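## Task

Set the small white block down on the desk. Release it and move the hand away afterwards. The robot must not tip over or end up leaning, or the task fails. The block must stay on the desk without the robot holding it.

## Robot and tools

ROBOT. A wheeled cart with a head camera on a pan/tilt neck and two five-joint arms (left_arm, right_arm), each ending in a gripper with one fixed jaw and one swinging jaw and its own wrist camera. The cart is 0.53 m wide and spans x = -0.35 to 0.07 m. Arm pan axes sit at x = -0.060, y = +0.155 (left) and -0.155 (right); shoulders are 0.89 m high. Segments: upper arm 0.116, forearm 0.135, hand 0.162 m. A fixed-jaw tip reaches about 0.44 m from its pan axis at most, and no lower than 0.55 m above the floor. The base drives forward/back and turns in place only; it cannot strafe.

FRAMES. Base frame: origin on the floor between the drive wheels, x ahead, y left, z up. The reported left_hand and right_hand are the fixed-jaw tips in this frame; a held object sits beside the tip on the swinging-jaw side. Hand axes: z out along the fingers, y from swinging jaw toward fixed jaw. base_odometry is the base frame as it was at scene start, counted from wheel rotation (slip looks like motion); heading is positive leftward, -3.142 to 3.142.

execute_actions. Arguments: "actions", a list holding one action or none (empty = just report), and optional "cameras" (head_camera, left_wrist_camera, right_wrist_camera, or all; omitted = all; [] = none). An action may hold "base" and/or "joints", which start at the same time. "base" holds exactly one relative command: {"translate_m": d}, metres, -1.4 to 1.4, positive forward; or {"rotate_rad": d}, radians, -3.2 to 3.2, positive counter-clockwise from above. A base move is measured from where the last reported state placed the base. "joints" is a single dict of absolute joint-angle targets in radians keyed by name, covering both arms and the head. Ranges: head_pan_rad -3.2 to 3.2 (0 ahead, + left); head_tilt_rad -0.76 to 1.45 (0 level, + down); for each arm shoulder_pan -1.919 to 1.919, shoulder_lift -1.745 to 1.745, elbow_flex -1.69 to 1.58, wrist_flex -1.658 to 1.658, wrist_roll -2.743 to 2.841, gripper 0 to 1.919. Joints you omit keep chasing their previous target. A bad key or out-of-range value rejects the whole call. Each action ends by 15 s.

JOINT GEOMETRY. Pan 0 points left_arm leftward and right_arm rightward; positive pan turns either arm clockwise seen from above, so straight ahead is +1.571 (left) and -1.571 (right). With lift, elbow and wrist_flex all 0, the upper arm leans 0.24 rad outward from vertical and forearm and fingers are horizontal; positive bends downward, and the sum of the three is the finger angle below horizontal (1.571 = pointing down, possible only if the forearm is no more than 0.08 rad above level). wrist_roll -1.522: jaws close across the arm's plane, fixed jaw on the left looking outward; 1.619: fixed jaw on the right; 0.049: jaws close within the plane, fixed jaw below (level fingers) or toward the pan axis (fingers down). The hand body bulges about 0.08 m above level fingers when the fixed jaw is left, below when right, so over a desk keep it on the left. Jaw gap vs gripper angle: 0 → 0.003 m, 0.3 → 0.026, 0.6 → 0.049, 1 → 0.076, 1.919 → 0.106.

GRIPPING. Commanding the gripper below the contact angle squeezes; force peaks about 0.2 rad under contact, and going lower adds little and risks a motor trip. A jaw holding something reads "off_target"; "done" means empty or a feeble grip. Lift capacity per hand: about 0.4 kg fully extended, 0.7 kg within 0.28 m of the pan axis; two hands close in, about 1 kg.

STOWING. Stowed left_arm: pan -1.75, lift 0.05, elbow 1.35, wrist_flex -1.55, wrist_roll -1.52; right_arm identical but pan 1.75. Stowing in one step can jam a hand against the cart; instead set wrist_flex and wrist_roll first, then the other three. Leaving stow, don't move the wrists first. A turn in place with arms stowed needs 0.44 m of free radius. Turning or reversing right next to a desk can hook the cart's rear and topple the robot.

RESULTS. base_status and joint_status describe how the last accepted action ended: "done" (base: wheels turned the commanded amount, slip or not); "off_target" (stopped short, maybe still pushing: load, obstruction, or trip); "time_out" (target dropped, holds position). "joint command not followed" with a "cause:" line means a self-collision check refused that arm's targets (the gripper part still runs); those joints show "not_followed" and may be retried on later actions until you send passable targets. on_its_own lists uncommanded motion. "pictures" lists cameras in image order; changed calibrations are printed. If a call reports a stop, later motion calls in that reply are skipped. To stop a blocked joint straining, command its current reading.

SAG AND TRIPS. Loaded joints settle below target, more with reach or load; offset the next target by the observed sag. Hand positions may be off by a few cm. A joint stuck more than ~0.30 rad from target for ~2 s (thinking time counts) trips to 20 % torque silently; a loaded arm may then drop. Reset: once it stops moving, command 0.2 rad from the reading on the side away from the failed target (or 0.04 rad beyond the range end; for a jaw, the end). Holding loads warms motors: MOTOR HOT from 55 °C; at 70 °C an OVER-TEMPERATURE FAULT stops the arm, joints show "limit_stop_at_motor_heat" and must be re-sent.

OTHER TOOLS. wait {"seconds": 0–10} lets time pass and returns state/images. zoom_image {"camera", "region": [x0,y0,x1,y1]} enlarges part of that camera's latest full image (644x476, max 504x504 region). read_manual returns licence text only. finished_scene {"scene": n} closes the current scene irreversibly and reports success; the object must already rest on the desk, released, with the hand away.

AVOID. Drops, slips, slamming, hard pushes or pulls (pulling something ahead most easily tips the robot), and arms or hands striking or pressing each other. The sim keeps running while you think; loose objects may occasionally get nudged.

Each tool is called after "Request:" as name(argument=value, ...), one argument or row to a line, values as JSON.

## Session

Request:
execute_actions(
  actions=[],
)

Scene clock: 0.00 s.
base_odometry: x=+0.000 y=+0.000 heading=+0.000 (m, m, rad; odometry frame)
base_status: not commanded
joint_positions: head_pan_rad=+0.019 head_tilt_rad=+0.004 left_arm_shoulder_pan_rad=-1.719 left_arm_shoulder_lift_rad=+0.030 left_arm_elbow_flex_rad=+1.347 left_arm_wrist_flex_rad=-1.600 left_arm_wrist_roll_rad=-1.527 left_arm_gripper_rad=+1.920 right_arm_shoulder_pan_rad=+1.762 right_arm_shoulder_lift_rad=+0.026 right_arm_elbow_flex_rad=+1.386 right_arm_wrist_flex_rad=-1.584 right_arm_wrist_roll_rad=-1.498 right_arm_gripper_rad=+1.920
joint_status: not commanded
left_hand: x=-0.3056 y=+0.1105 z=+0.9097 quat_wxyz=(-0.060, -0.622, -0.045, +0.779) (m; base frame)
right_hand: x=-0.3030 y=-0.1158 z=+0.9003 quat_wxyz=(-0.082, +0.642, -0.054, -0.760) (m; base frame)
pictures: head_camera, left_wrist_camera, right_wrist_camera
camera_calibration (this result's frames):
head_camera: T_world_to_cam=[[-0.0283663, -0.99864, 0.0437442, -0.052717], [0.0463919, -0.0450299, -0.997908, 1.19619], [0.99852, -0.0262776, 0.0476062, -0.0163367], [0, 0, 0, 1]] pos_world=[-0.0406764, 0.0007897, 1.19677]
left_wrist_camera: T_world_to_cam=[[-0.102542, 0.993232, 0.0545533, -0.196964], [0.327999, 0.0855364, -0.940798, 0.973131], [-0.939096, -0.078578, -0.33455, 0.0877207], [0, 0, 0, 1]] pos_world=[-0.257005, 0.119286, 0.955612]
right_wrist_camera: T_world_to_cam=[[0.147986, 0.988984, -0.00335426, 0.156767], [0.408502, -0.0642141, -0.910496, 0.956604], [-0.900681, 0.13337, -0.413505, 0.188427], [0, 0, 0, 1]] pos_world=[-0.244262, -0.118743, 0.949425]
Images, in order (width x height): head_camera 644x476, left_wrist_camera 644x476, right_wrist_camera 644x476.

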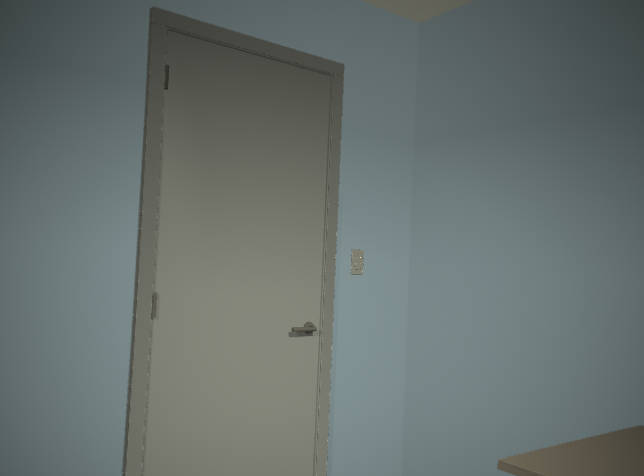

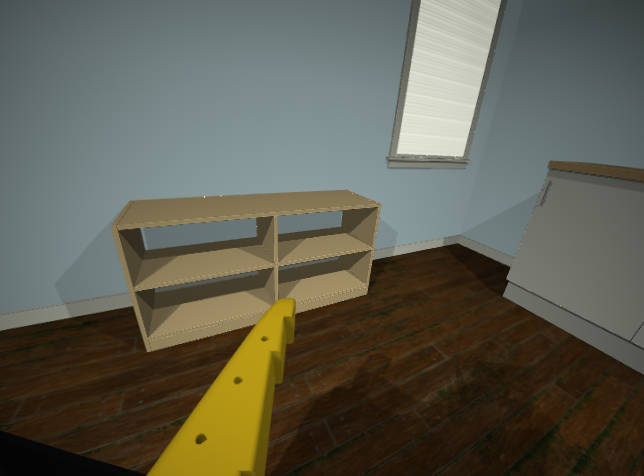

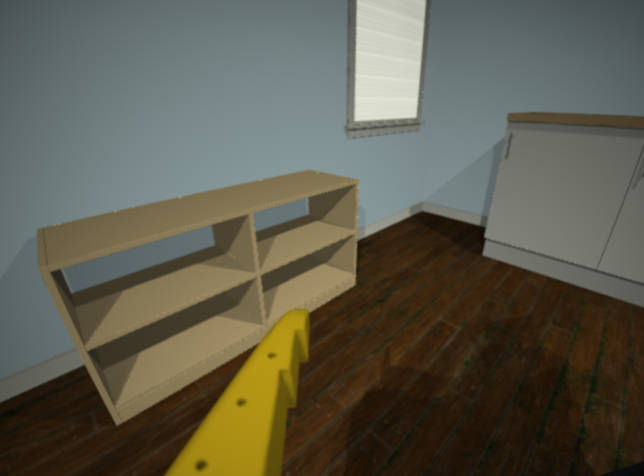

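Request:
execute_actions(
  actions=[
    {"joints": {"head_pan_rad": 1.9, "head_tilt_rad": 0.25}},
  ],
  cameras=["head_camera"],
)

Scene clock: 3.73 s.
base_odometry: x=+0.000 y=+0.000 heading=+0.000 (m, m, rad; odometry frame)
base_status: not commanded
joint_positions: head_pan_rad=+1.890 head_tilt_rad=+0.243 left_arm_shoulder_pan_rad=-1.719 left_arm_shoulder_lift_rad=+0.030 left_arm_elbow_flex_rad=+1.347 left_arm_wrist_flex_rad=-1.600 left_arm_wrist_roll_rad=-1.527 left_arm_gripper_rad=+1.920 right_arm_shoulder_pan_rad=+1.762 right_arm_shoulder_lift_rad=+0.026 right_arm_elbow_flex_rad=+1.386 right_arm_wrist_flex_rad=-1.584 right_arm_wrist_roll_rad=-1.498 right_arm_gripper_rad=+1.920
joint_status: all done
left_hand: x=-0.3056 y=+0.1105 z=+0.9097 quat_wxyz=(-0.060, -0.622, -0.045, +0.779) (m; base frame)
right_hand: x=-0.3030 y=-0.1158 z=+0.9003 quat_wxyz=(-0.082, +0.642, -0.054, -0.760) (m; base frame)
pictures: head_camera
camera_calibration (this result's frames):
head_camera: T_world_to_cam=[[0.958614, 0.279617, 0.0535984, -0.0176712], [0.103599, -0.167229, -0.98046, 1.1788], [-0.26519, 0.945436, -0.189276, 0.196921], [0, 0, 0, 1]] pos_world=[-0.0529607, 0.0158946, 1.19398]
Images, in order (width x height): head_camera 644x476.

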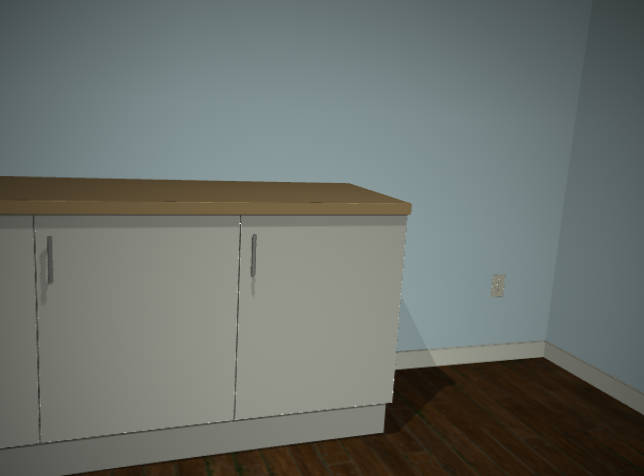

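Request:
execute_actions(
  actions=[
    {"joints": {"head_pan_rad": 2.6, "head_tilt_rad": 0.3}},
  ],
  cameras=["head_camera"],
)

Scene clock: 6.20 s.
base_odometry: x=+0.000 y=+0.000 heading=+0.000 (m, m, rad; odometry frame)
base_status: not commanded
joint_positions: head_pan_rad=+2.590 head_tilt_rad=+0.293 left_arm_shoulder_pan_rad=-1.719 left_arm_shoulder_lift_rad=+0.030 left_arm_elbow_flex_rad=+1.347 left_arm_wrist_flex_rad=-1.600 left_arm_wrist_roll_rad=-1.527 left_arm_gripper_rad=+1.920 right_arm_shoulder_pan_rad=+1.762 right_arm_shoulder_lift_rad=+0.026 right_arm_elbow_flex_rad=+1.386 right_arm_wrist_flex_rad=-1.584 right_arm_wrist_roll_rad=-1.498 right_arm_gripper_rad=+1.920
joint_status: all done
left_hand: x=-0.3056 y=+0.1105 z=+0.9097 quat_wxyz=(-0.060, -0.622, -0.045, +0.779) (m; base frame)
right_hand: x=-0.3030 y=-0.1158 z=+0.9003 quat_wxyz=(-0.082, +0.642, -0.054, -0.760) (m; base frame)
pictures: head_camera
camera_calibration (this result's frames):
head_camera: T_world_to_cam=[[0.550725, 0.832852, 0.0553046, -0.0388058], [0.228686, -0.0868324, -0.96962, 1.1722], [-0.802748, 0.546642, -0.238282, 0.228061], [0, 0, 0, 1]] pos_world=[-0.0636182, 0.00943657, 1.19308]
Images, in order (width x height): head_camera 644x476.

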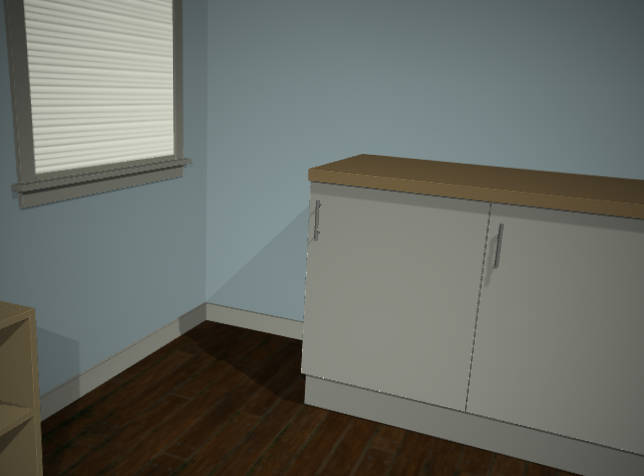

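Request:
execute_actions(
  actions=[
    {"joints": {"head_pan_rad": 3.2, "head_tilt_rad": 0.5}},
  ],
  cameras=["head_camera"],
)

Scene clock: 9.33 s.
base_odometry: x=+0.000 y=+0.000 heading=+0.000 (m, m, rad; odometry frame)
base_status: not commanded
joint_positions: head_pan_rad=+3.190 head_tilt_rad=+0.494 left_arm_shoulder_pan_rad=-1.719 left_arm_shoulder_lift_rad=+0.030 left_arm_elbow_flex_rad=+1.347 left_arm_wrist_flex_rad=-1.600 left_arm_wrist_roll_rad=-1.527 left_arm_gripper_rad=+1.920 right_arm_shoulder_pan_rad=+1.762 right_arm_shoulder_lift_rad=+0.026 right_arm_elbow_flex_rad=+1.386 right_arm_wrist_flex_rad=-1.584 right_arm_wrist_roll_rad=-1.498 right_arm_gripper_rad=+1.920
joint_status: all done
left_hand: x=-0.3056 y=+0.1105 z=+0.9097 quat_wxyz=(-0.060, -0.622, -0.045, +0.779) (m; base frame)
right_hand: x=-0.3030 y=-0.1158 z=+0.9003 quat_wxyz=(-0.082, +0.642, -0.054, -0.760) (m; base frame)
pictures: head_camera
camera_calibration (this result's frames):
head_camera: T_world_to_cam=[[-0.0274009, 0.99778, 0.0606947, -0.0721816], [0.426114, 0.0665834, -0.902216, 1.1039], [-0.904254, 0.00114132, -0.426993, 0.440496], [0, 0, 0, 1]] pos_world=[-0.074043, -0.00198248, 1.18842]
Images, in order (width x height): head_camera 644x476.

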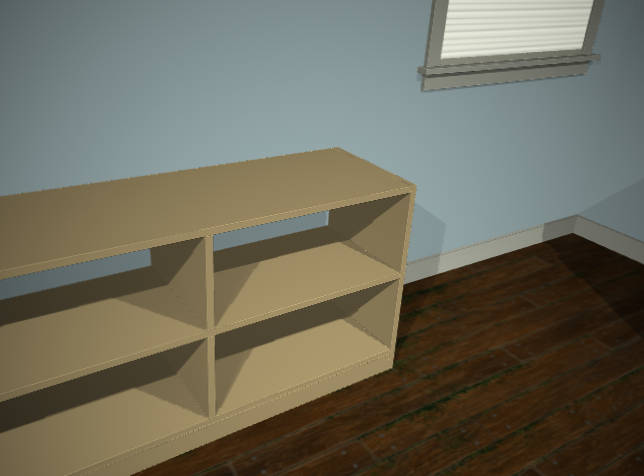

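Request:
execute_actions(
  actions=[
    {"joints": {"head_pan_rad": 0.9, "head_tilt_rad": 0.45}},
  ],
  cameras=["head_camera"],
)

Request:
execute_actions(
  actions=[
    {"joints": {"head_pan_rad": -0.7, "head_tilt_rad": 0.45}},
  ],
  cameras=["head_camera"],
)

Scene clock: 14.60 s.
base_odometry: x=+0.000 y=+0.000 heading=+0.000 (m, m, rad; odometry frame)
base_status: not commanded
joint_positions: head_pan_rad=+0.910 head_tilt_rad=+0.464 left_arm_shoulder_pan_rad=-1.719 left_arm_shoulder_lift_rad=+0.030 left_arm_elbow_flex_rad=+1.347 left_arm_wrist_flex_rad=-1.600 left_arm_wrist_roll_rad=-1.527 left_arm_gripper_rad=+1.920 right_arm_shoulder_pan_rad=+1.762 right_arm_shoulder_lift_rad=+0.026 right_arm_elbow_flex_rad=+1.386 right_arm_wrist_flex_rad=-1.584 right_arm_wrist_roll_rad=-1.498 right_arm_gripper_rad=+1.920
joint_status: all done
left_hand: x=-0.3056 y=+0.1105 z=+0.9097 quat_wxyz=(-0.060, -0.622, -0.045, +0.779) (m; base frame)
right_hand: x=-0.3030 y=-0.1158 z=+0.9003 quat_wxyz=(-0.082, +0.642, -0.054, -0.760) (m; base frame)
pictures: head_camera
camera_calibration (this result's frames):
head_camera: T_world_to_cam=[[0.773929, -0.63042, 0.0600374, -0.0337627], [-0.210173, -0.345129, -0.914721, 1.08838], [0.597379, 0.69531, -0.399602, 0.479546], [0, 0, 0, 1]] pos_world=[-0.0315926, 0.0209141, 1.18922]
Images, in order (width x height): head_camera 644x476.

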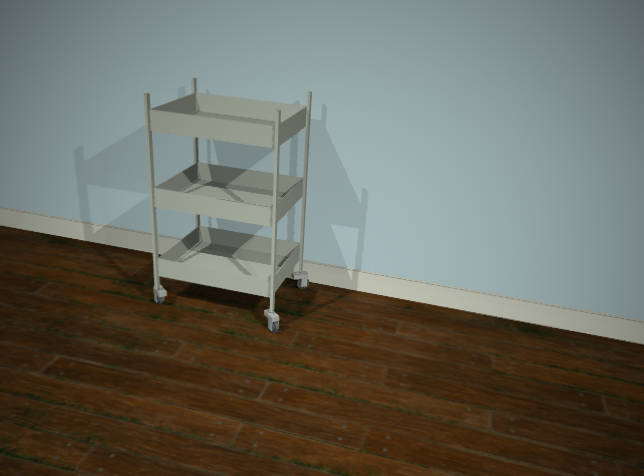

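Scene clock: 16.47 s.
base_odometry: x=+0.000 y=+0.000 heading=+0.000 (m, m, rad; odometry frame)
base_status: not commanded
joint_positions: head_pan_rad=-0.690 head_tilt_rad=+0.464 left_arm_shoulder_pan_rad=-1.719 left_arm_shoulder_lift_rad=+0.030 left_arm_elbow_flex_rad=+1.347 left_arm_wrist_flex_rad=-1.600 left_arm_wrist_roll_rad=-1.527 left_arm_gripper_rad=+1.920 right_arm_shoulder_pan_rad=+1.762 right_arm_shoulder_lift_rad=+0.026 right_arm_elbow_flex_rad=+1.386 right_arm_wrist_flex_rad=-1.584 right_arm_wrist_roll_rad=-1.498 right_arm_gripper_rad=+1.920
joint_status: all done
left_hand: x=-0.3056 y=+0.1105 z=+0.9097 quat_wxyz=(-0.060, -0.622, -0.045, +0.779) (m; base frame)
right_hand: x=-0.3030 y=-0.1158 z=+0.9003 quat_wxyz=(-0.082, +0.642, -0.054, -0.760) (m; base frame)
pictures: head_camera
camera_calibration (this result's frames):
head_camera: T_world_to_cam=[[-0.652754, -0.755187, 0.0600374, -0.100817], [-0.338843, 0.220162, -0.914721, 1.08234], [0.677567, -0.617431, -0.399602, 0.483315], [0, 0, 0, 1]] pos_world=[-0.0265448, -0.0160116, 1.18922]
Images, in order (width x height): head_camera 644x476.

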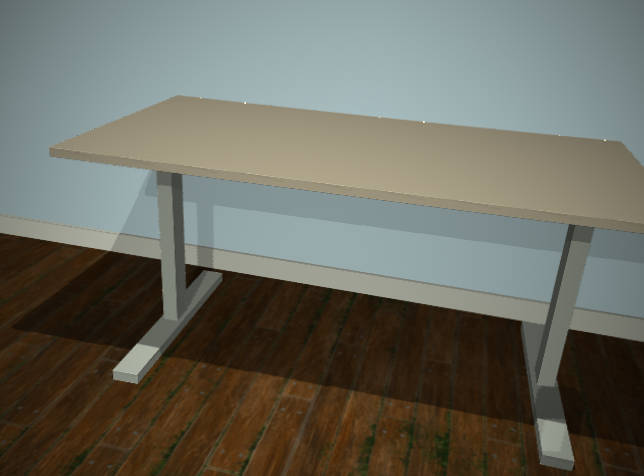

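Request:
execute_actions(
  actions=[
    {"joints": {"head_pan_rad": -1.75, "head_tilt_rad": 0.45}},
  ],
  cameras=["head_camera"],
)

Scene clock: 22.50 s.
base_odometry: x=+0.000 y=+0.000 heading=+0.000 (m, m, rad; odometry frame)
base_status: not commanded
joint_positions: head_pan_rad=-1.740 head_tilt_rad=+0.464 left_arm_shoulder_pan_rad=-1.719 left_arm_shoulder_lift_rad=+0.030 left_arm_elbow_flex_rad=+1.347 left_arm_wrist_flex_rad=-1.600 left_arm_wrist_roll_rad=-1.527 left_arm_gripper_rad=+1.920 right_arm_shoulder_pan_rad=+1.762 right_arm_shoulder_lift_rad=+0.026 right_arm_elbow_flex_rad=+1.386 right_arm_wrist_flex_rad=-1.584 right_arm_wrist_roll_rad=-1.498 right_arm_gripper_rad=+1.920
joint_status: all done
left_hand: x=-0.3056 y=+0.1105 z=+0.9097 quat_wxyz=(-0.060, -0.622, -0.045, +0.779) (m; base frame)
right_hand: x=-0.3030 y=-0.1158 z=+0.9003 quat_wxyz=(-0.082, +0.642, -0.054, -0.760) (m; base frame)
pictures: head_camera
camera_calibration (this result's frames):
head_camera: T_world_to_cam=[[-0.979858, 0.190456, 0.0600374, -0.116191], [0.0223759, 0.403467, -0.914721, 1.09931], [-0.198437, -0.894953, -0.399602, 0.442143], [0, 0, 0, 1]] pos_world=[-0.0507109, -0.0257102, 1.18922]
Images, in order (width x height): head_camera 644x476.

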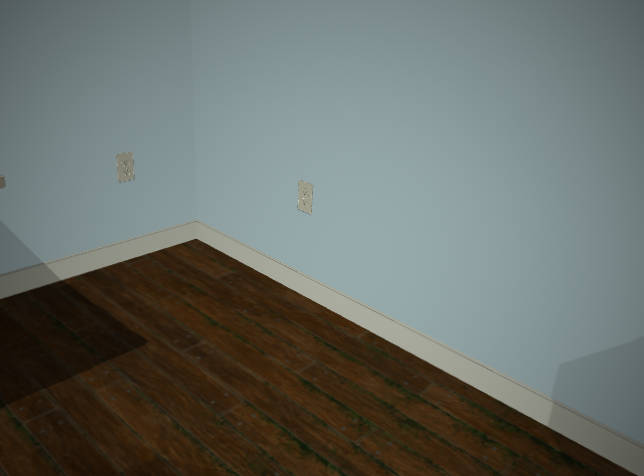

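Request:
execute_actions(
  actions=[
    {"base": {"rotate_rad": 1.3}, "joints": {"head_pan_rad": -0.3, "head_tilt_rad": 0.3, "right_arm_shoulder_pan_rad": 0.0, "right_arm_shoulder_lift_rad": 0.0, "right_arm_elbow_flex_rad": 1.2}},
  ],
  cameras=["head_camera"],
)

Request:
execute_actions(
  actions=[
    {"base": {"translate_m": 1.4}, "joints": {"head_pan_rad": -0.7, "head_tilt_rad": 0.6}},
  ],
  cameras=["head_camera"],
)

Scene clock: 51.33 s.
base_odometry: x=-0.001 y=+0.000 heading=+1.299 (m, m, rad; odometry frame)
base_status: done
joint_positions: head_pan_rad=-0.310 head_tilt_rad=+0.313 left_arm_shoulder_pan_rad=-1.719 left_arm_shoulder_lift_rad=+0.030 left_arm_elbow_flex_rad=+1.347 left_arm_wrist_flex_rad=-1.600 left_arm_wrist_roll_rad=-1.527 left_arm_gripper_rad=+1.920 right_arm_shoulder_pan_rad=+0.010 right_arm_shoulder_lift_rad=+0.026 right_arm_elbow_flex_rad=+1.224 right_arm_wrist_flex_rad=-1.584 right_arm_wrist_roll_rad=-1.498 right_arm_gripper_rad=+1.920
joint_status: all done
left_hand: x=-0.3056 y=+0.1105 z=+0.9097 quat_wxyz=(-0.060, -0.622, -0.045, +0.779) (m; base frame)
right_hand: x=-0.0550 y=-0.4157 z=+0.9315 quat_wxyz=(+0.566, +0.407, +0.413, -0.586) (m; base frame)
pictures: head_camera
camera_calibration (this result's frames):
head_camera: T_world_to_cam=[[-0.334382, -0.940776, 0.0559466, -0.0811447], [-0.261275, 0.0355014, -0.964611, 1.14341], [0.905497, -0.337166, -0.257672, 0.330667], [0, 0, 0, 1]] pos_world=[-0.0278074, -0.00544204, 1.19269]
Images, in order (width x height): head_camera 644x476.

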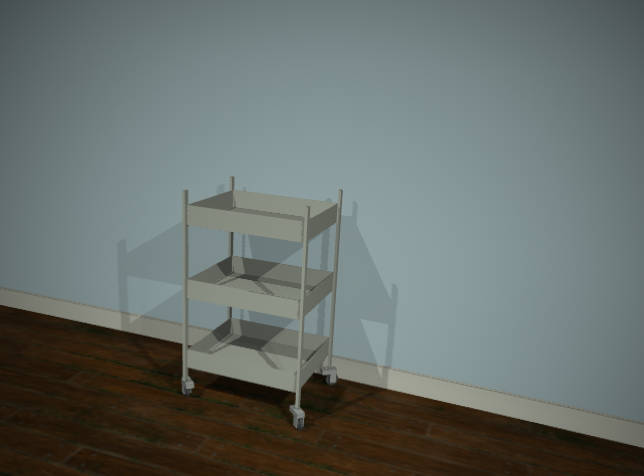

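Scene clock: 59.17 s.
base_odometry: x=+0.374 y=+1.349 heading=+1.297 (m, m, rad; odometry frame)
base_status: done
joint_positions: head_pan_rad=-0.690 head_tilt_rad=+0.594 left_arm_shoulder_pan_rad=-1.719 left_arm_shoulder_lift_rad=+0.030 left_arm_elbow_flex_rad=+1.347 left_arm_wrist_flex_rad=-1.600 left_arm_wrist_roll_rad=-1.527 left_arm_gripper_rad=+1.920 right_arm_shoulder_pan_rad=+0.010 right_arm_shoulder_lift_rad=+0.026 right_arm_elbow_flex_rad=+1.224 right_arm_wrist_flex_rad=-1.584 right_arm_wrist_roll_rad=-1.498 right_arm_gripper_rad=+1.920
joint_status: all done
left_hand: x=-0.3056 y=+0.1105 z=+0.9097 quat_wxyz=(-0.060, -0.622, -0.045, +0.779) (m; base frame)
right_hand: x=-0.0550 y=-0.4157 z=+0.9315 quat_wxyz=(+0.566, +0.407, +0.413, -0.586) (m; base frame)
pictures: head_camera
camera_calibration (this result's frames):
head_camera: T_world_to_cam=[[-0.646627, -0.760243, 0.0624866, -0.103348], [-0.428084, 0.293863, -0.854628, 1.00897], [0.631362, -0.579374, -0.515468, 0.614505], [0, 0, 0, 1]] pos_world=[-0.0228768, -0.0190418, 1.18551]
Images, in order (width x height): head_camera 644x476.

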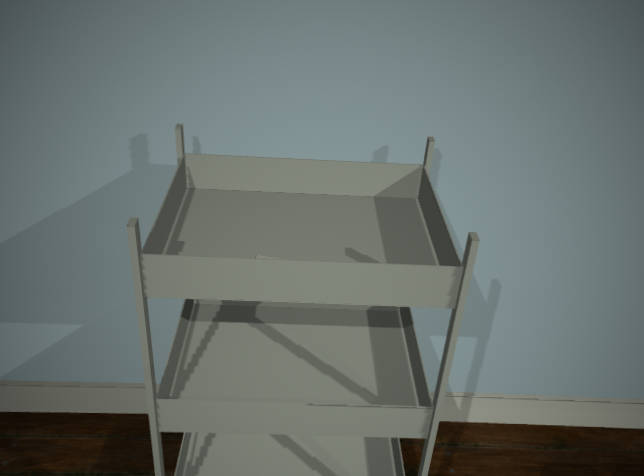

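Request:
zoom_image(
  camera="head_camera",
  region=[120, 200, 490, 320],
)

Region (120, 200, 490, 320) of head_camera's 644x476 image, scaled by 1.362; it fills the top 163 rows of this view, and the rest is white.

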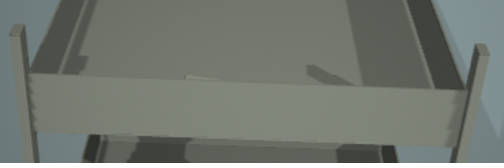

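Request:
execute_actions(
  actions=[
    {"base": {"rotate_rad": -0.47}, "joints": {"head_pan_rad": -0.25, "head_tilt_rad": 0.7, "right_arm_shoulder_pan_rad": -0.9, "right_arm_shoulder_lift_rad": 0.16, "right_arm_elbow_flex_rad": -0.265, "right_arm_wrist_flex_rad": 1.475, "right_arm_wrist_roll_rad": -1.522, "right_arm_gripper_rad": 1.0}},
  ],
  cameras=[],
)

Request:
execute_actions(
  actions=[
    {"base": {"translate_m": 0.33}, "joints": {"head_pan_rad": -0.35, "head_tilt_rad": 0.95}},
  ],
  cameras=["head_camera", "right_wrist_camera"],
)

Scene clock: 80.17 s.
base_odometry: x=+0.374 y=+1.349 heading=+0.829 (m, m, rad; odometry frame)
base_status: done
joint_positions: head_pan_rad=-0.260 head_tilt_rad=+0.694 left_arm_shoulder_pan_rad=-1.719 left_arm_shoulder_lift_rad=+0.030 left_arm_elbow_flex_rad=+1.347 left_arm_wrist_flex_rad=-1.600 left_arm_wrist_roll_rad=-1.527 left_arm_gripper_rad=+1.920 right_arm_shoulder_pan_rad=-0.889 right_arm_shoulder_lift_rad=+0.171 right_arm_elbow_flex_rad=-0.230 right_arm_wrist_flex_rad=+1.470 right_arm_wrist_roll_rad=-1.515 right_arm_gripper_rad=+1.005
joint_status: all done
left_hand: x=-0.3056 y=+0.1105 z=+0.9097 quat_wxyz=(-0.060, -0.622, -0.045, +0.779) (m; base frame)
right_hand: x=+0.1286 y=-0.2983 z=+0.8549 quat_wxyz=(+0.075, +0.330, +0.941, -0.027) (m; base frame)
pictures: none
No camera images: the call's "cameras" was empty. Leave "cameras" out to get every camera's image.

Scene clock: 82.73 s.
base_odometry: x=+0.597 y=+1.591 heading=+0.827 (m, m, rad; odometry frame)
base_status: done
joint_positions: head_pan_rad=-0.340 head_tilt_rad=+0.945 left_arm_shoulder_pan_rad=-1.719 left_arm_shoulder_lift_rad=+0.030 left_arm_elbow_flex_rad=+1.347 left_arm_wrist_flex_rad=-1.600 left_arm_wrist_roll_rad=-1.527 left_arm_gripper_rad=+1.920 right_arm_shoulder_pan_rad=-0.890 right_arm_shoulder_lift_rad=+0.171 right_arm_elbow_flex_rad=-0.232 right_arm_wrist_flex_rad=+1.470 right_arm_wrist_roll_rad=-1.515 right_arm_gripper_rad=+1.005
joint_status: all done
left_hand: x=-0.3056 y=+0.1105 z=+0.9097 quat_wxyz=(-0.060, -0.622, -0.045, +0.779) (m; base frame)
right_hand: x=+0.1290 y=-0.2981 z=+0.8551 quat_wxyz=(+0.076, +0.329, +0.941, -0.027) (m; base frame)
pictures: head_camera, right_wrist_camera
camera_calibration (this result's frames):
head_camera: T_world_to_cam=[[-0.325623, -0.943349, 0.0637373, -0.0897002], [-0.750097, 0.216701, -0.624816, 0.729326], [0.575607, -0.251263, -0.778167, 0.914251], [0, 0, 0, 1]] pos_world=[-0.00839188, -0.0129467, 1.17285]
right_wrist_camera: T_world_to_cam=[[-0.644395, -0.763338, -0.0454925, -0.111138], [-0.705128, 0.570129, 0.421601, -0.0789769], [-0.295887, 0.303755, -0.90564, 0.976782], [0, 0, 0, 1]] pos_world=[0.161712, -0.336511, 0.912853]
Images, in order (width x height): head_camera 644x476, right_wrist_camera 644x476.

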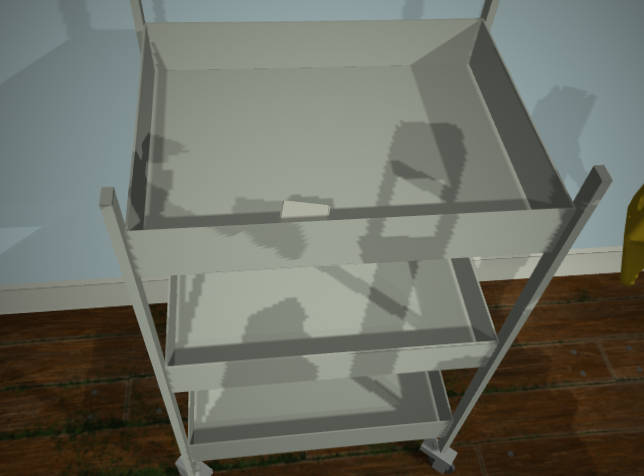

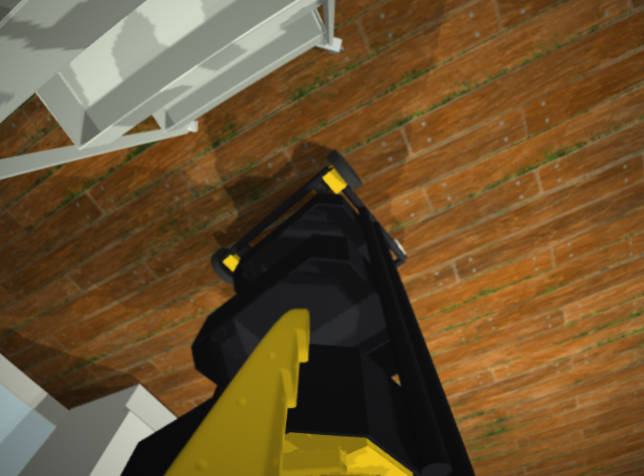

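Request:
zoom_image(
  camera="head_camera",
  region=[240, 170, 380, 270],
)

Region (240, 170, 380, 270) of head_camera's 644x476 image, scaled by 3.600; it fills the top 360 rows of this view, and the rest is white.

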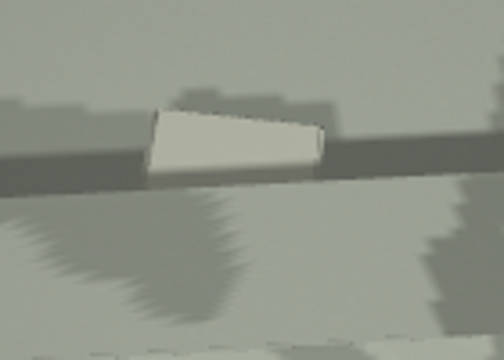

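Request:
execute_actions(
  actions=[
    {"base": {"translate_m": 0.2}, "joints": {"head_pan_rad": -0.55, "head_tilt_rad": 1.15, "right_arm_shoulder_pan_rad": -1.62, "right_arm_shoulder_lift_rad": 0.467, "right_arm_elbow_flex_rad": -0.213, "right_arm_wrist_flex_rad": 1.223, "right_arm_wrist_roll_rad": -1.95, "right_arm_gripper_rad": 1.0}},
  ],
  cameras=["head_camera", "right_wrist_camera"],
)

Scene clock: 117.67 s.
base_odometry: x=+0.733 y=+1.739 heading=+0.827 (m, m, rad; odometry frame)
base_status: done
joint_positions: head_pan_rad=-0.540 head_tilt_rad=+1.145 left_arm_shoulder_pan_rad=-1.719 left_arm_shoulder_lift_rad=+0.030 left_arm_elbow_flex_rad=+1.347 left_arm_wrist_flex_rad=-1.600 left_arm_wrist_roll_rad=-1.527 left_arm_gripper_rad=+1.920 right_arm_shoulder_pan_rad=-1.610 right_arm_shoulder_lift_rad=+0.477 right_arm_elbow_flex_rad=-0.207 right_arm_wrist_flex_rad=+1.230 right_arm_wrist_roll_rad=-1.943 right_arm_gripper_rad=+1.005
joint_status: all done
left_hand: x=-0.3056 y=+0.1105 z=+0.9097 quat_wxyz=(-0.060, -0.622, -0.045, +0.779) (m; base frame)
right_hand: x=+0.1923 y=-0.1381 z=+0.7902 quat_wxyz=(+0.035, +0.190, +0.981, +0.008) (m; base frame)
pictures: head_camera, right_wrist_camera
camera_calibration (this result's frames):
head_camera: T_world_to_cam=[[-0.495835, -0.866276, 0.0609418, -0.0944824], [-0.785293, 0.417308, -0.457349, 0.534918], [0.370759, -0.274627, -0.887197, 1.03012], [0, 0, 0, 1]] pos_world=[-0.00870497, -0.0221761, 1.16432]
right_wrist_camera: T_world_to_cam=[[-0.400338, -0.913476, -0.0727338, 0.00273528], [-0.803517, 0.31177, 0.50711, -0.182538], [-0.440557, 0.261458, -0.858807, 0.873081], [0, 0, 0, 1]] pos_world=[0.239065, -0.168866, 0.842574]
Images, in order (width x height): head_camera 644x476, right_wrist_camera 644x476.

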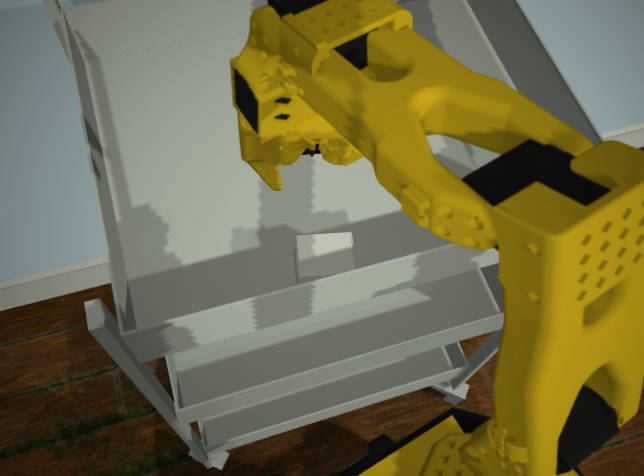

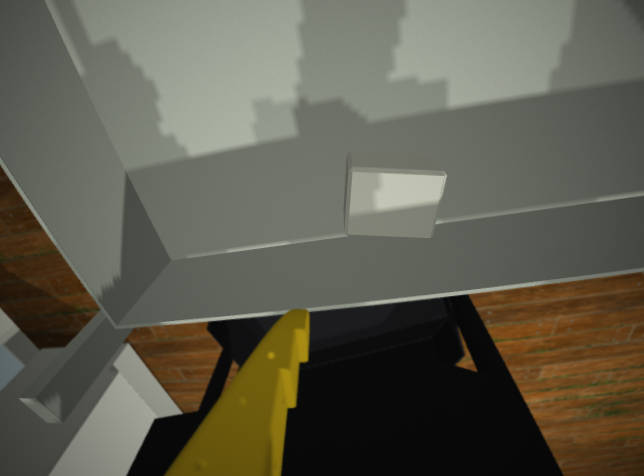

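Request:
zoom_image(
  camera="right_wrist_camera",
  region=[300, 120, 500, 280],
)

Request:
zoom_image(
  camera="head_camera",
  region=[250, 200, 400, 310],
)

Region (300, 120, 500, 280) of right_wrist_camera's 644x476 image, scaled by 2.520; it fills the top 403 rows of this view, and the rest is white.

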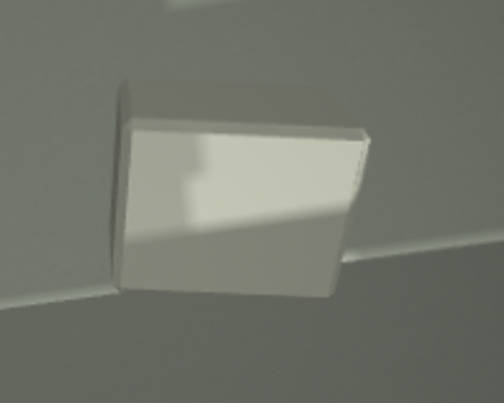

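Region (250, 200, 400, 310) of head_camera's 644x476 image, scaled by 3.360; it fills the top 370 rows of this view, and the rest is white.

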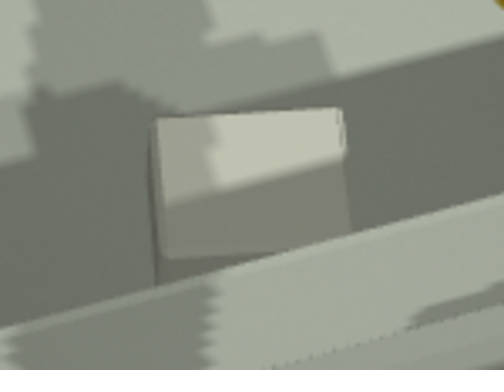

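Request:
execute_actions(
  actions=[
    {"joints": {"right_arm_shoulder_pan_rad": -1.62, "right_arm_shoulder_lift_rad": 0.742, "right_arm_elbow_flex_rad": -0.067, "right_arm_wrist_flex_rad": 0.802, "right_arm_wrist_roll_rad": -1.99, "right_arm_gripper_rad": 1.0}},
  ],
  cameras=["head_camera", "right_wrist_camera"],
)

Scene clock: 183.30 s.
base_odometry: x=+0.733 y=+1.739 heading=+0.827 (m, m, rad; odometry frame)
base_status: not commanded
joint_positions: head_pan_rad=-0.540 head_tilt_rad=+1.145 left_arm_shoulder_pan_rad=-1.719 left_arm_shoulder_lift_rad=+0.030 left_arm_elbow_flex_rad=+1.347 left_arm_wrist_flex_rad=-1.600 left_arm_wrist_roll_rad=-1.527 left_arm_gripper_rad=+1.920 right_arm_shoulder_pan_rad=-1.610 right_arm_shoulder_lift_rad=+0.752 right_arm_elbow_flex_rad=-0.063 right_arm_wrist_flex_rad=+0.809 right_arm_wrist_roll_rad=-1.983 right_arm_gripper_rad=+1.005
joint_status: all done
left_hand: x=-0.3056 y=+0.1105 z=+0.9097 quat_wxyz=(-0.060, -0.622, -0.045, +0.779) (m; base frame)
right_hand: x=+0.1897 y=-0.1383 z=+0.7155 quat_wxyz=(+0.035, +0.209, +0.977, +0.009) (m; base frame)
pictures: head_camera, right_wrist_camera
camera_calibration (this result's frames):
head_camera: T_world_to_cam=[[-0.495835, -0.866276, 0.0609418, -0.0944824], [-0.785293, 0.417308, -0.457349, 0.534918], [0.370759, -0.274627, -0.887197, 1.03012], [0, 0, 0, 1]] pos_world=[-0.00870497, -0.0221761, 1.16432]
right_wrist_camera: T_world_to_cam=[[-0.43624, -0.896617, -0.0759725, 0.00748407], [-0.791232, 0.342013, 0.506931, -0.144719], [-0.42854, 0.281256, -0.858632, 0.808114], [0, 0, 0, 1]] pos_world=[0.235067, -0.171081, 0.767804]
Images, in order (width x height): head_camera 644x476, right_wrist_camera 644x476.

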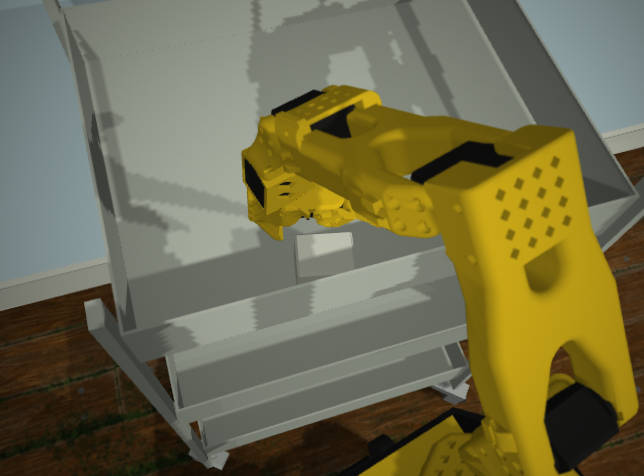

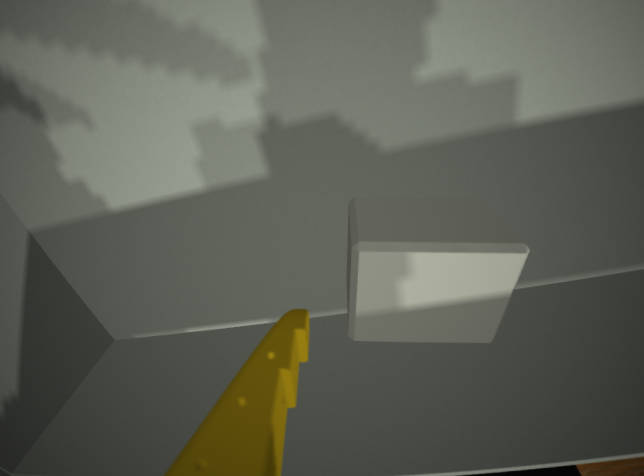

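Request:
zoom_image(
  camera="right_wrist_camera",
  region=[270, 170, 550, 380],
)

Region (270, 170, 550, 380) of right_wrist_camera's 644x476 image, scaled by 1.800; it fills the top 378 rows of this view, and the rest is white.

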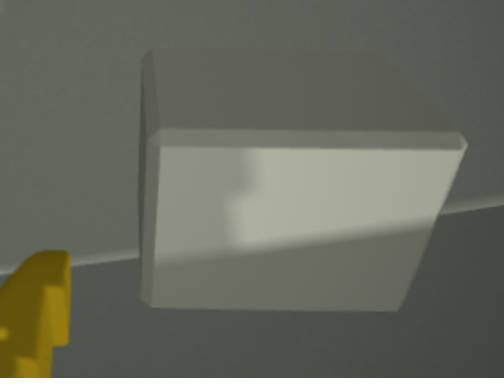

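Request:
execute_actions(
  actions=[
    {"joints": {"right_arm_shoulder_pan_rad": -1.582, "right_arm_shoulder_lift_rad": 0.93, "right_arm_elbow_flex_rad": -0.162, "right_arm_wrist_flex_rad": 0.688, "right_arm_wrist_roll_rad": -1.99, "right_arm_gripper_rad": 1.0}},
  ],
  cameras=["head_camera", "right_wrist_camera"],
)

Scene clock: 206.63 s.
base_odometry: x=+0.733 y=+1.739 heading=+0.827 (m, m, rad; odometry frame)
base_status: not commanded
joint_positions: head_pan_rad=-0.540 head_tilt_rad=+1.145 left_arm_shoulder_pan_rad=-1.719 left_arm_shoulder_lift_rad=+0.030 left_arm_elbow_flex_rad=+1.347 left_arm_wrist_flex_rad=-1.600 left_arm_wrist_roll_rad=-1.527 left_arm_gripper_rad=+1.920 right_arm_shoulder_pan_rad=-1.593 right_arm_shoulder_lift_rad=+0.942 right_arm_elbow_flex_rad=-0.137 right_arm_wrist_flex_rad=+0.694 right_arm_wrist_roll_rad=-1.983 right_arm_gripper_rad=+1.005
joint_status: all done
left_hand: x=-0.3056 y=+0.1105 z=+0.9097 quat_wxyz=(-0.060, -0.622, -0.045, +0.779) (m; base frame)
right_hand: x=+0.1896 y=-0.1425 z=+0.6840 quat_wxyz=(+0.035, +0.217, +0.975, +0.008) (m; base frame)
pictures: head_camera, right_wrist_camera
camera_calibration (this result's frames):
head_camera: T_world_to_cam=[[-0.495835, -0.866276, 0.0609418, -0.0944825], [-0.785293, 0.417308, -0.457349, 0.534919], [0.370759, -0.274627, -0.887196, 1.03012], [0, 0, 0, 1]] pos_world=[-0.00870498, -0.0221761, 1.16432]
right_wrist_camera: T_world_to_cam=[[-0.451423, -0.889131, -0.0752504, 0.00472905], [-0.78457, 0.355331, 0.508123, -0.127533], [-0.42505, 0.288418, -0.857991, 0.78214], [0, 0, 0, 1]] pos_world=[0.234525, -0.176062, 0.736227]
Images, in order (width x height): head_camera 644x476, right_wrist_camera 644x476.

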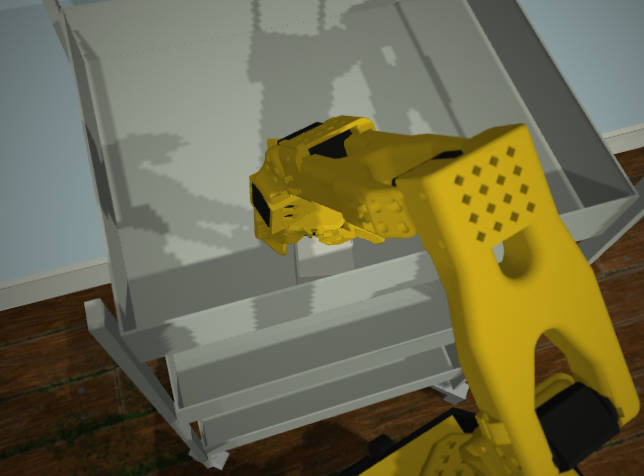

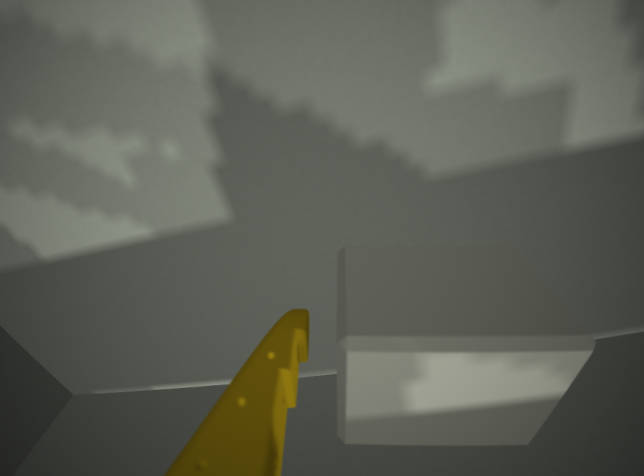

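Request:
execute_actions(
  actions=[],
)

Scene clock: 220.80 s.
base_odometry: x=+0.733 y=+1.739 heading=+0.827 (m, m, rad; odometry frame)
base_status: not commanded
joint_positions: head_pan_rad=-0.540 head_tilt_rad=+1.145 left_arm_shoulder_pan_rad=-1.719 left_arm_shoulder_lift_rad=+0.030 left_arm_elbow_flex_rad=+1.347 left_arm_wrist_flex_rad=-1.600 left_arm_wrist_roll_rad=-1.527 left_arm_gripper_rad=+1.920 right_arm_shoulder_pan_rad=-1.593 right_arm_shoulder_lift_rad=+0.942 right_arm_elbow_flex_rad=-0.137 right_arm_wrist_flex_rad=+0.694 right_arm_wrist_roll_rad=-1.983 right_arm_gripper_rad=+1.005
joint_status: all done
left_hand: x=-0.3056 y=+0.1105 z=+0.9097 quat_wxyz=(-0.060, -0.622, -0.045, +0.779) (m; base frame)
right_hand: x=+0.1896 y=-0.1425 z=+0.6840 quat_wxyz=(+0.035, +0.217, +0.975, +0.008) (m; base frame)
pictures: head_camera, left_wrist_camera, right_wrist_camera
camera_calibration (this result's frames):
head_camera: T_world_to_cam=[[-0.495835, -0.866276, 0.0609418, -0.0944825], [-0.785293, 0.417308, -0.457349, 0.534918], [0.370759, -0.274627, -0.887197, 1.03012], [0, 0, 0, 1]] pos_world=[-0.00870497, -0.0221761, 1.16432]
left_wrist_camera: T_world_to_cam=[[-0.102542, 0.993232, 0.0545533, -0.196964], [0.327999, 0.0855364, -0.940798, 0.973131], [-0.939096, -0.078578, -0.33455, 0.0877207], [0, 0, 0, 1]] pos_world=[-0.257005, 0.119286, 0.955612]
right_wrist_camera: T_world_to_cam=[[-0.451423, -0.889131, -0.0752504, 0.00472905], [-0.78457, 0.355331, 0.508123, -0.127533], [-0.42505, 0.288418, -0.857991, 0.78214], [0, 0, 0, 1]] pos_world=[0.234525, -0.176062, 0.736227]
Images, in order (width x height): head_camera 644x476, left_wrist_camera 644x476, right_wrist_camera 644x476.

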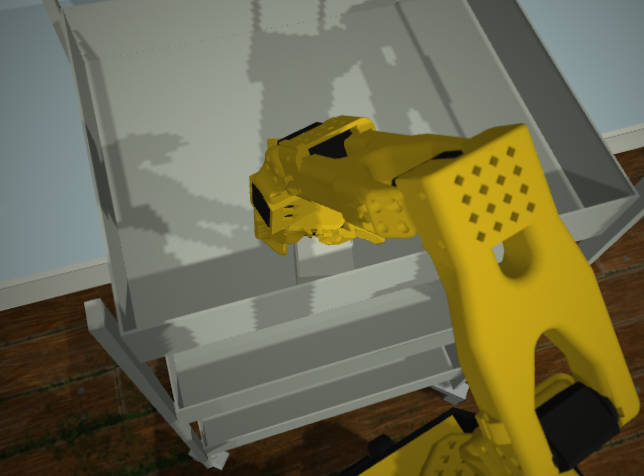

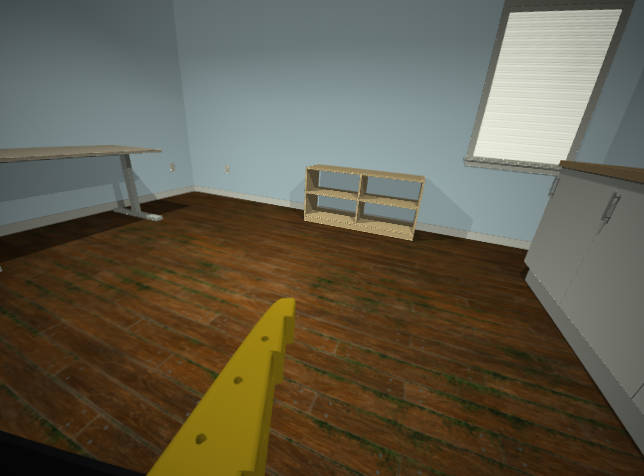

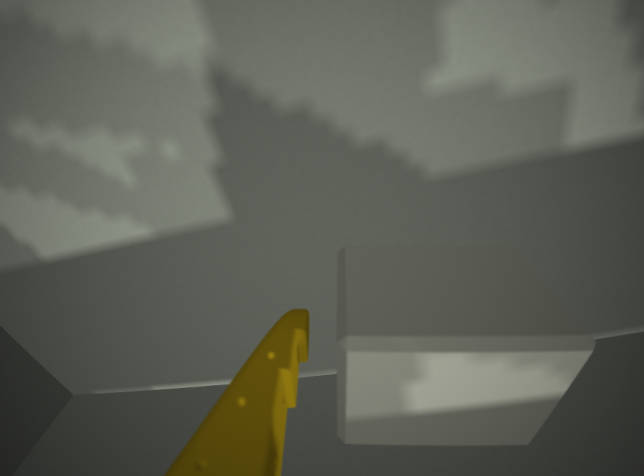

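Request:
execute_actions(
  actions=[
    {"joints": {"right_arm_gripper_rad": 0.47}},
  ],
  cameras=["head_camera", "right_wrist_camera"],
)

Scene clock: 241.40 s.
base_odometry: x=+0.733 y=+1.739 heading=+0.827 (m, m, rad; odometry frame)
base_status: not commanded
joint_positions: head_pan_rad=-0.540 head_tilt_rad=+1.145 left_arm_shoulder_pan_rad=-1.719 left_arm_shoulder_lift_rad=+0.030 left_arm_elbow_flex_rad=+1.347 left_arm_wrist_flex_rad=-1.600 left_arm_wrist_roll_rad=-1.527 left_arm_gripper_rad=+1.920 right_arm_shoulder_pan_rad=-1.591 right_arm_shoulder_lift_rad=+0.942 right_arm_elbow_flex_rad=-0.137 right_arm_wrist_flex_rad=+0.694 right_arm_wrist_roll_rad=-1.983 right_arm_gripper_rad=+0.618
joint_status: right_arm_gripper_rad off_target (ended at +0.618, target +0.470)
left_hand: x=-0.3056 y=+0.1105 z=+0.9097 quat_wxyz=(-0.060, -0.622, -0.045, +0.779) (m; base frame)
right_hand: x=+0.1896 y=-0.1429 z=+0.6840 quat_wxyz=(+0.035, +0.218, +0.975, +0.008) (m; base frame)
pictures: head_camera, right_wrist_camera
camera_calibration (this result's frames):
head_camera: T_world_to_cam=[[-0.495835, -0.866276, 0.0609418, -0.0944824], [-0.785293, 0.417308, -0.457349, 0.534918], [0.370759, -0.274627, -0.887197, 1.03012], [0, 0, 0, 1]] pos_world=[-0.00870497, -0.0221761, 1.16432]
right_wrist_camera: T_world_to_cam=[[-0.452786, -0.888438, -0.0752504, 0.00475474], [-0.784024, 0.356535, 0.508123, -0.127314], [-0.424607, 0.289069, -0.857991, 0.782268], [0, 0, 0, 1]] pos_world=[0.234492, -0.176514, 0.736227]
Images, in order (width x height): head_camera 644x476, right_wrist_camera 644x476.

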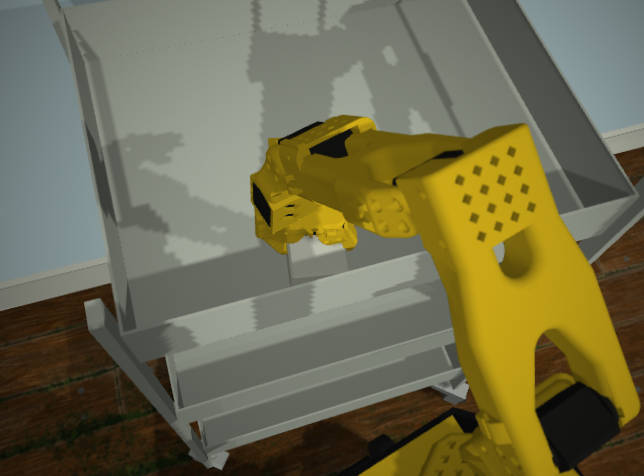

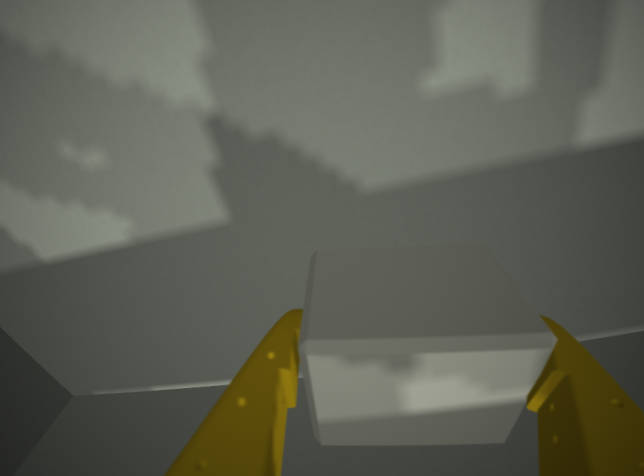

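Request:
execute_actions(
  actions=[
    {"joints": {"right_arm_shoulder_lift_rad": 0.473, "right_arm_elbow_flex_rad": -0.40, "right_arm_wrist_flex_rad": 1.35, "right_arm_gripper_rad": 0.44}},
  ],
  cameras=["head_camera", "right_wrist_camera"],
)

Scene clock: 267.13 s.
base_odometry: x=+0.733 y=+1.739 heading=+0.827 (m, m, rad; odometry frame)
base_status: not commanded
joint_positions: head_pan_rad=-0.540 head_tilt_rad=+1.145 left_arm_shoulder_pan_rad=-1.719 left_arm_shoulder_lift_rad=+0.030 left_arm_elbow_flex_rad=+1.347 left_arm_wrist_flex_rad=-1.600 left_arm_wrist_roll_rad=-1.527 left_arm_gripper_rad=+1.920 right_arm_shoulder_pan_rad=-1.591 right_arm_shoulder_lift_rad=+0.530 right_arm_elbow_flex_rad=-0.365 right_arm_wrist_flex_rad=+1.345 right_arm_wrist_roll_rad=-1.983 right_arm_gripper_rad=+0.614
joint_status: right_arm_gripper_rad off_target (ended at +0.614, target +0.440); the others done
left_hand: x=-0.3056 y=+0.1105 z=+0.9097 quat_wxyz=(-0.060, -0.622, -0.045, +0.779) (m; base frame)
right_hand: x=+0.1984 y=-0.1427 z=+0.8001 quat_wxyz=(+0.030, +0.218, +0.975, +0.007) (m; base frame)
pictures: head_camera, right_wrist_camera
camera_calibration (this result's frames):
head_camera: T_world_to_cam=[[-0.495835, -0.866276, 0.0609418, -0.0944824], [-0.785293, 0.417308, -0.457349, 0.534918], [0.370759, -0.274627, -0.887197, 1.03012], [0, 0, 0, 1]] pos_world=[-0.00870497, -0.0221761, 1.16432]
right_wrist_camera: T_world_to_cam=[[-0.453459, -0.888452, -0.0709146, 0.0142796], [-0.779316, 0.35663, 0.515249, -0.186114], [-0.432484, 0.288909, -0.854101, 0.883968], [0, 0, 0, 1]] pos_world=[0.243735, -0.176326, 0.851906]
Images, in order (width x height): head_camera 644x476, right_wrist_camera 644x476.

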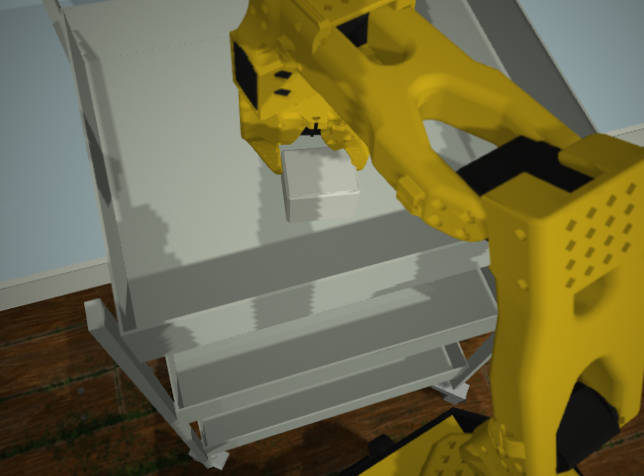

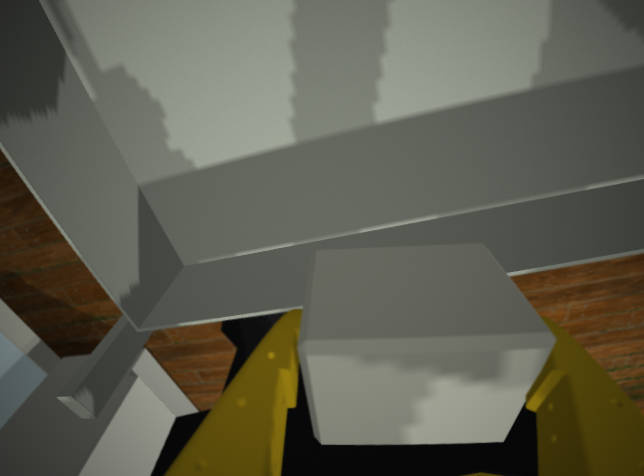

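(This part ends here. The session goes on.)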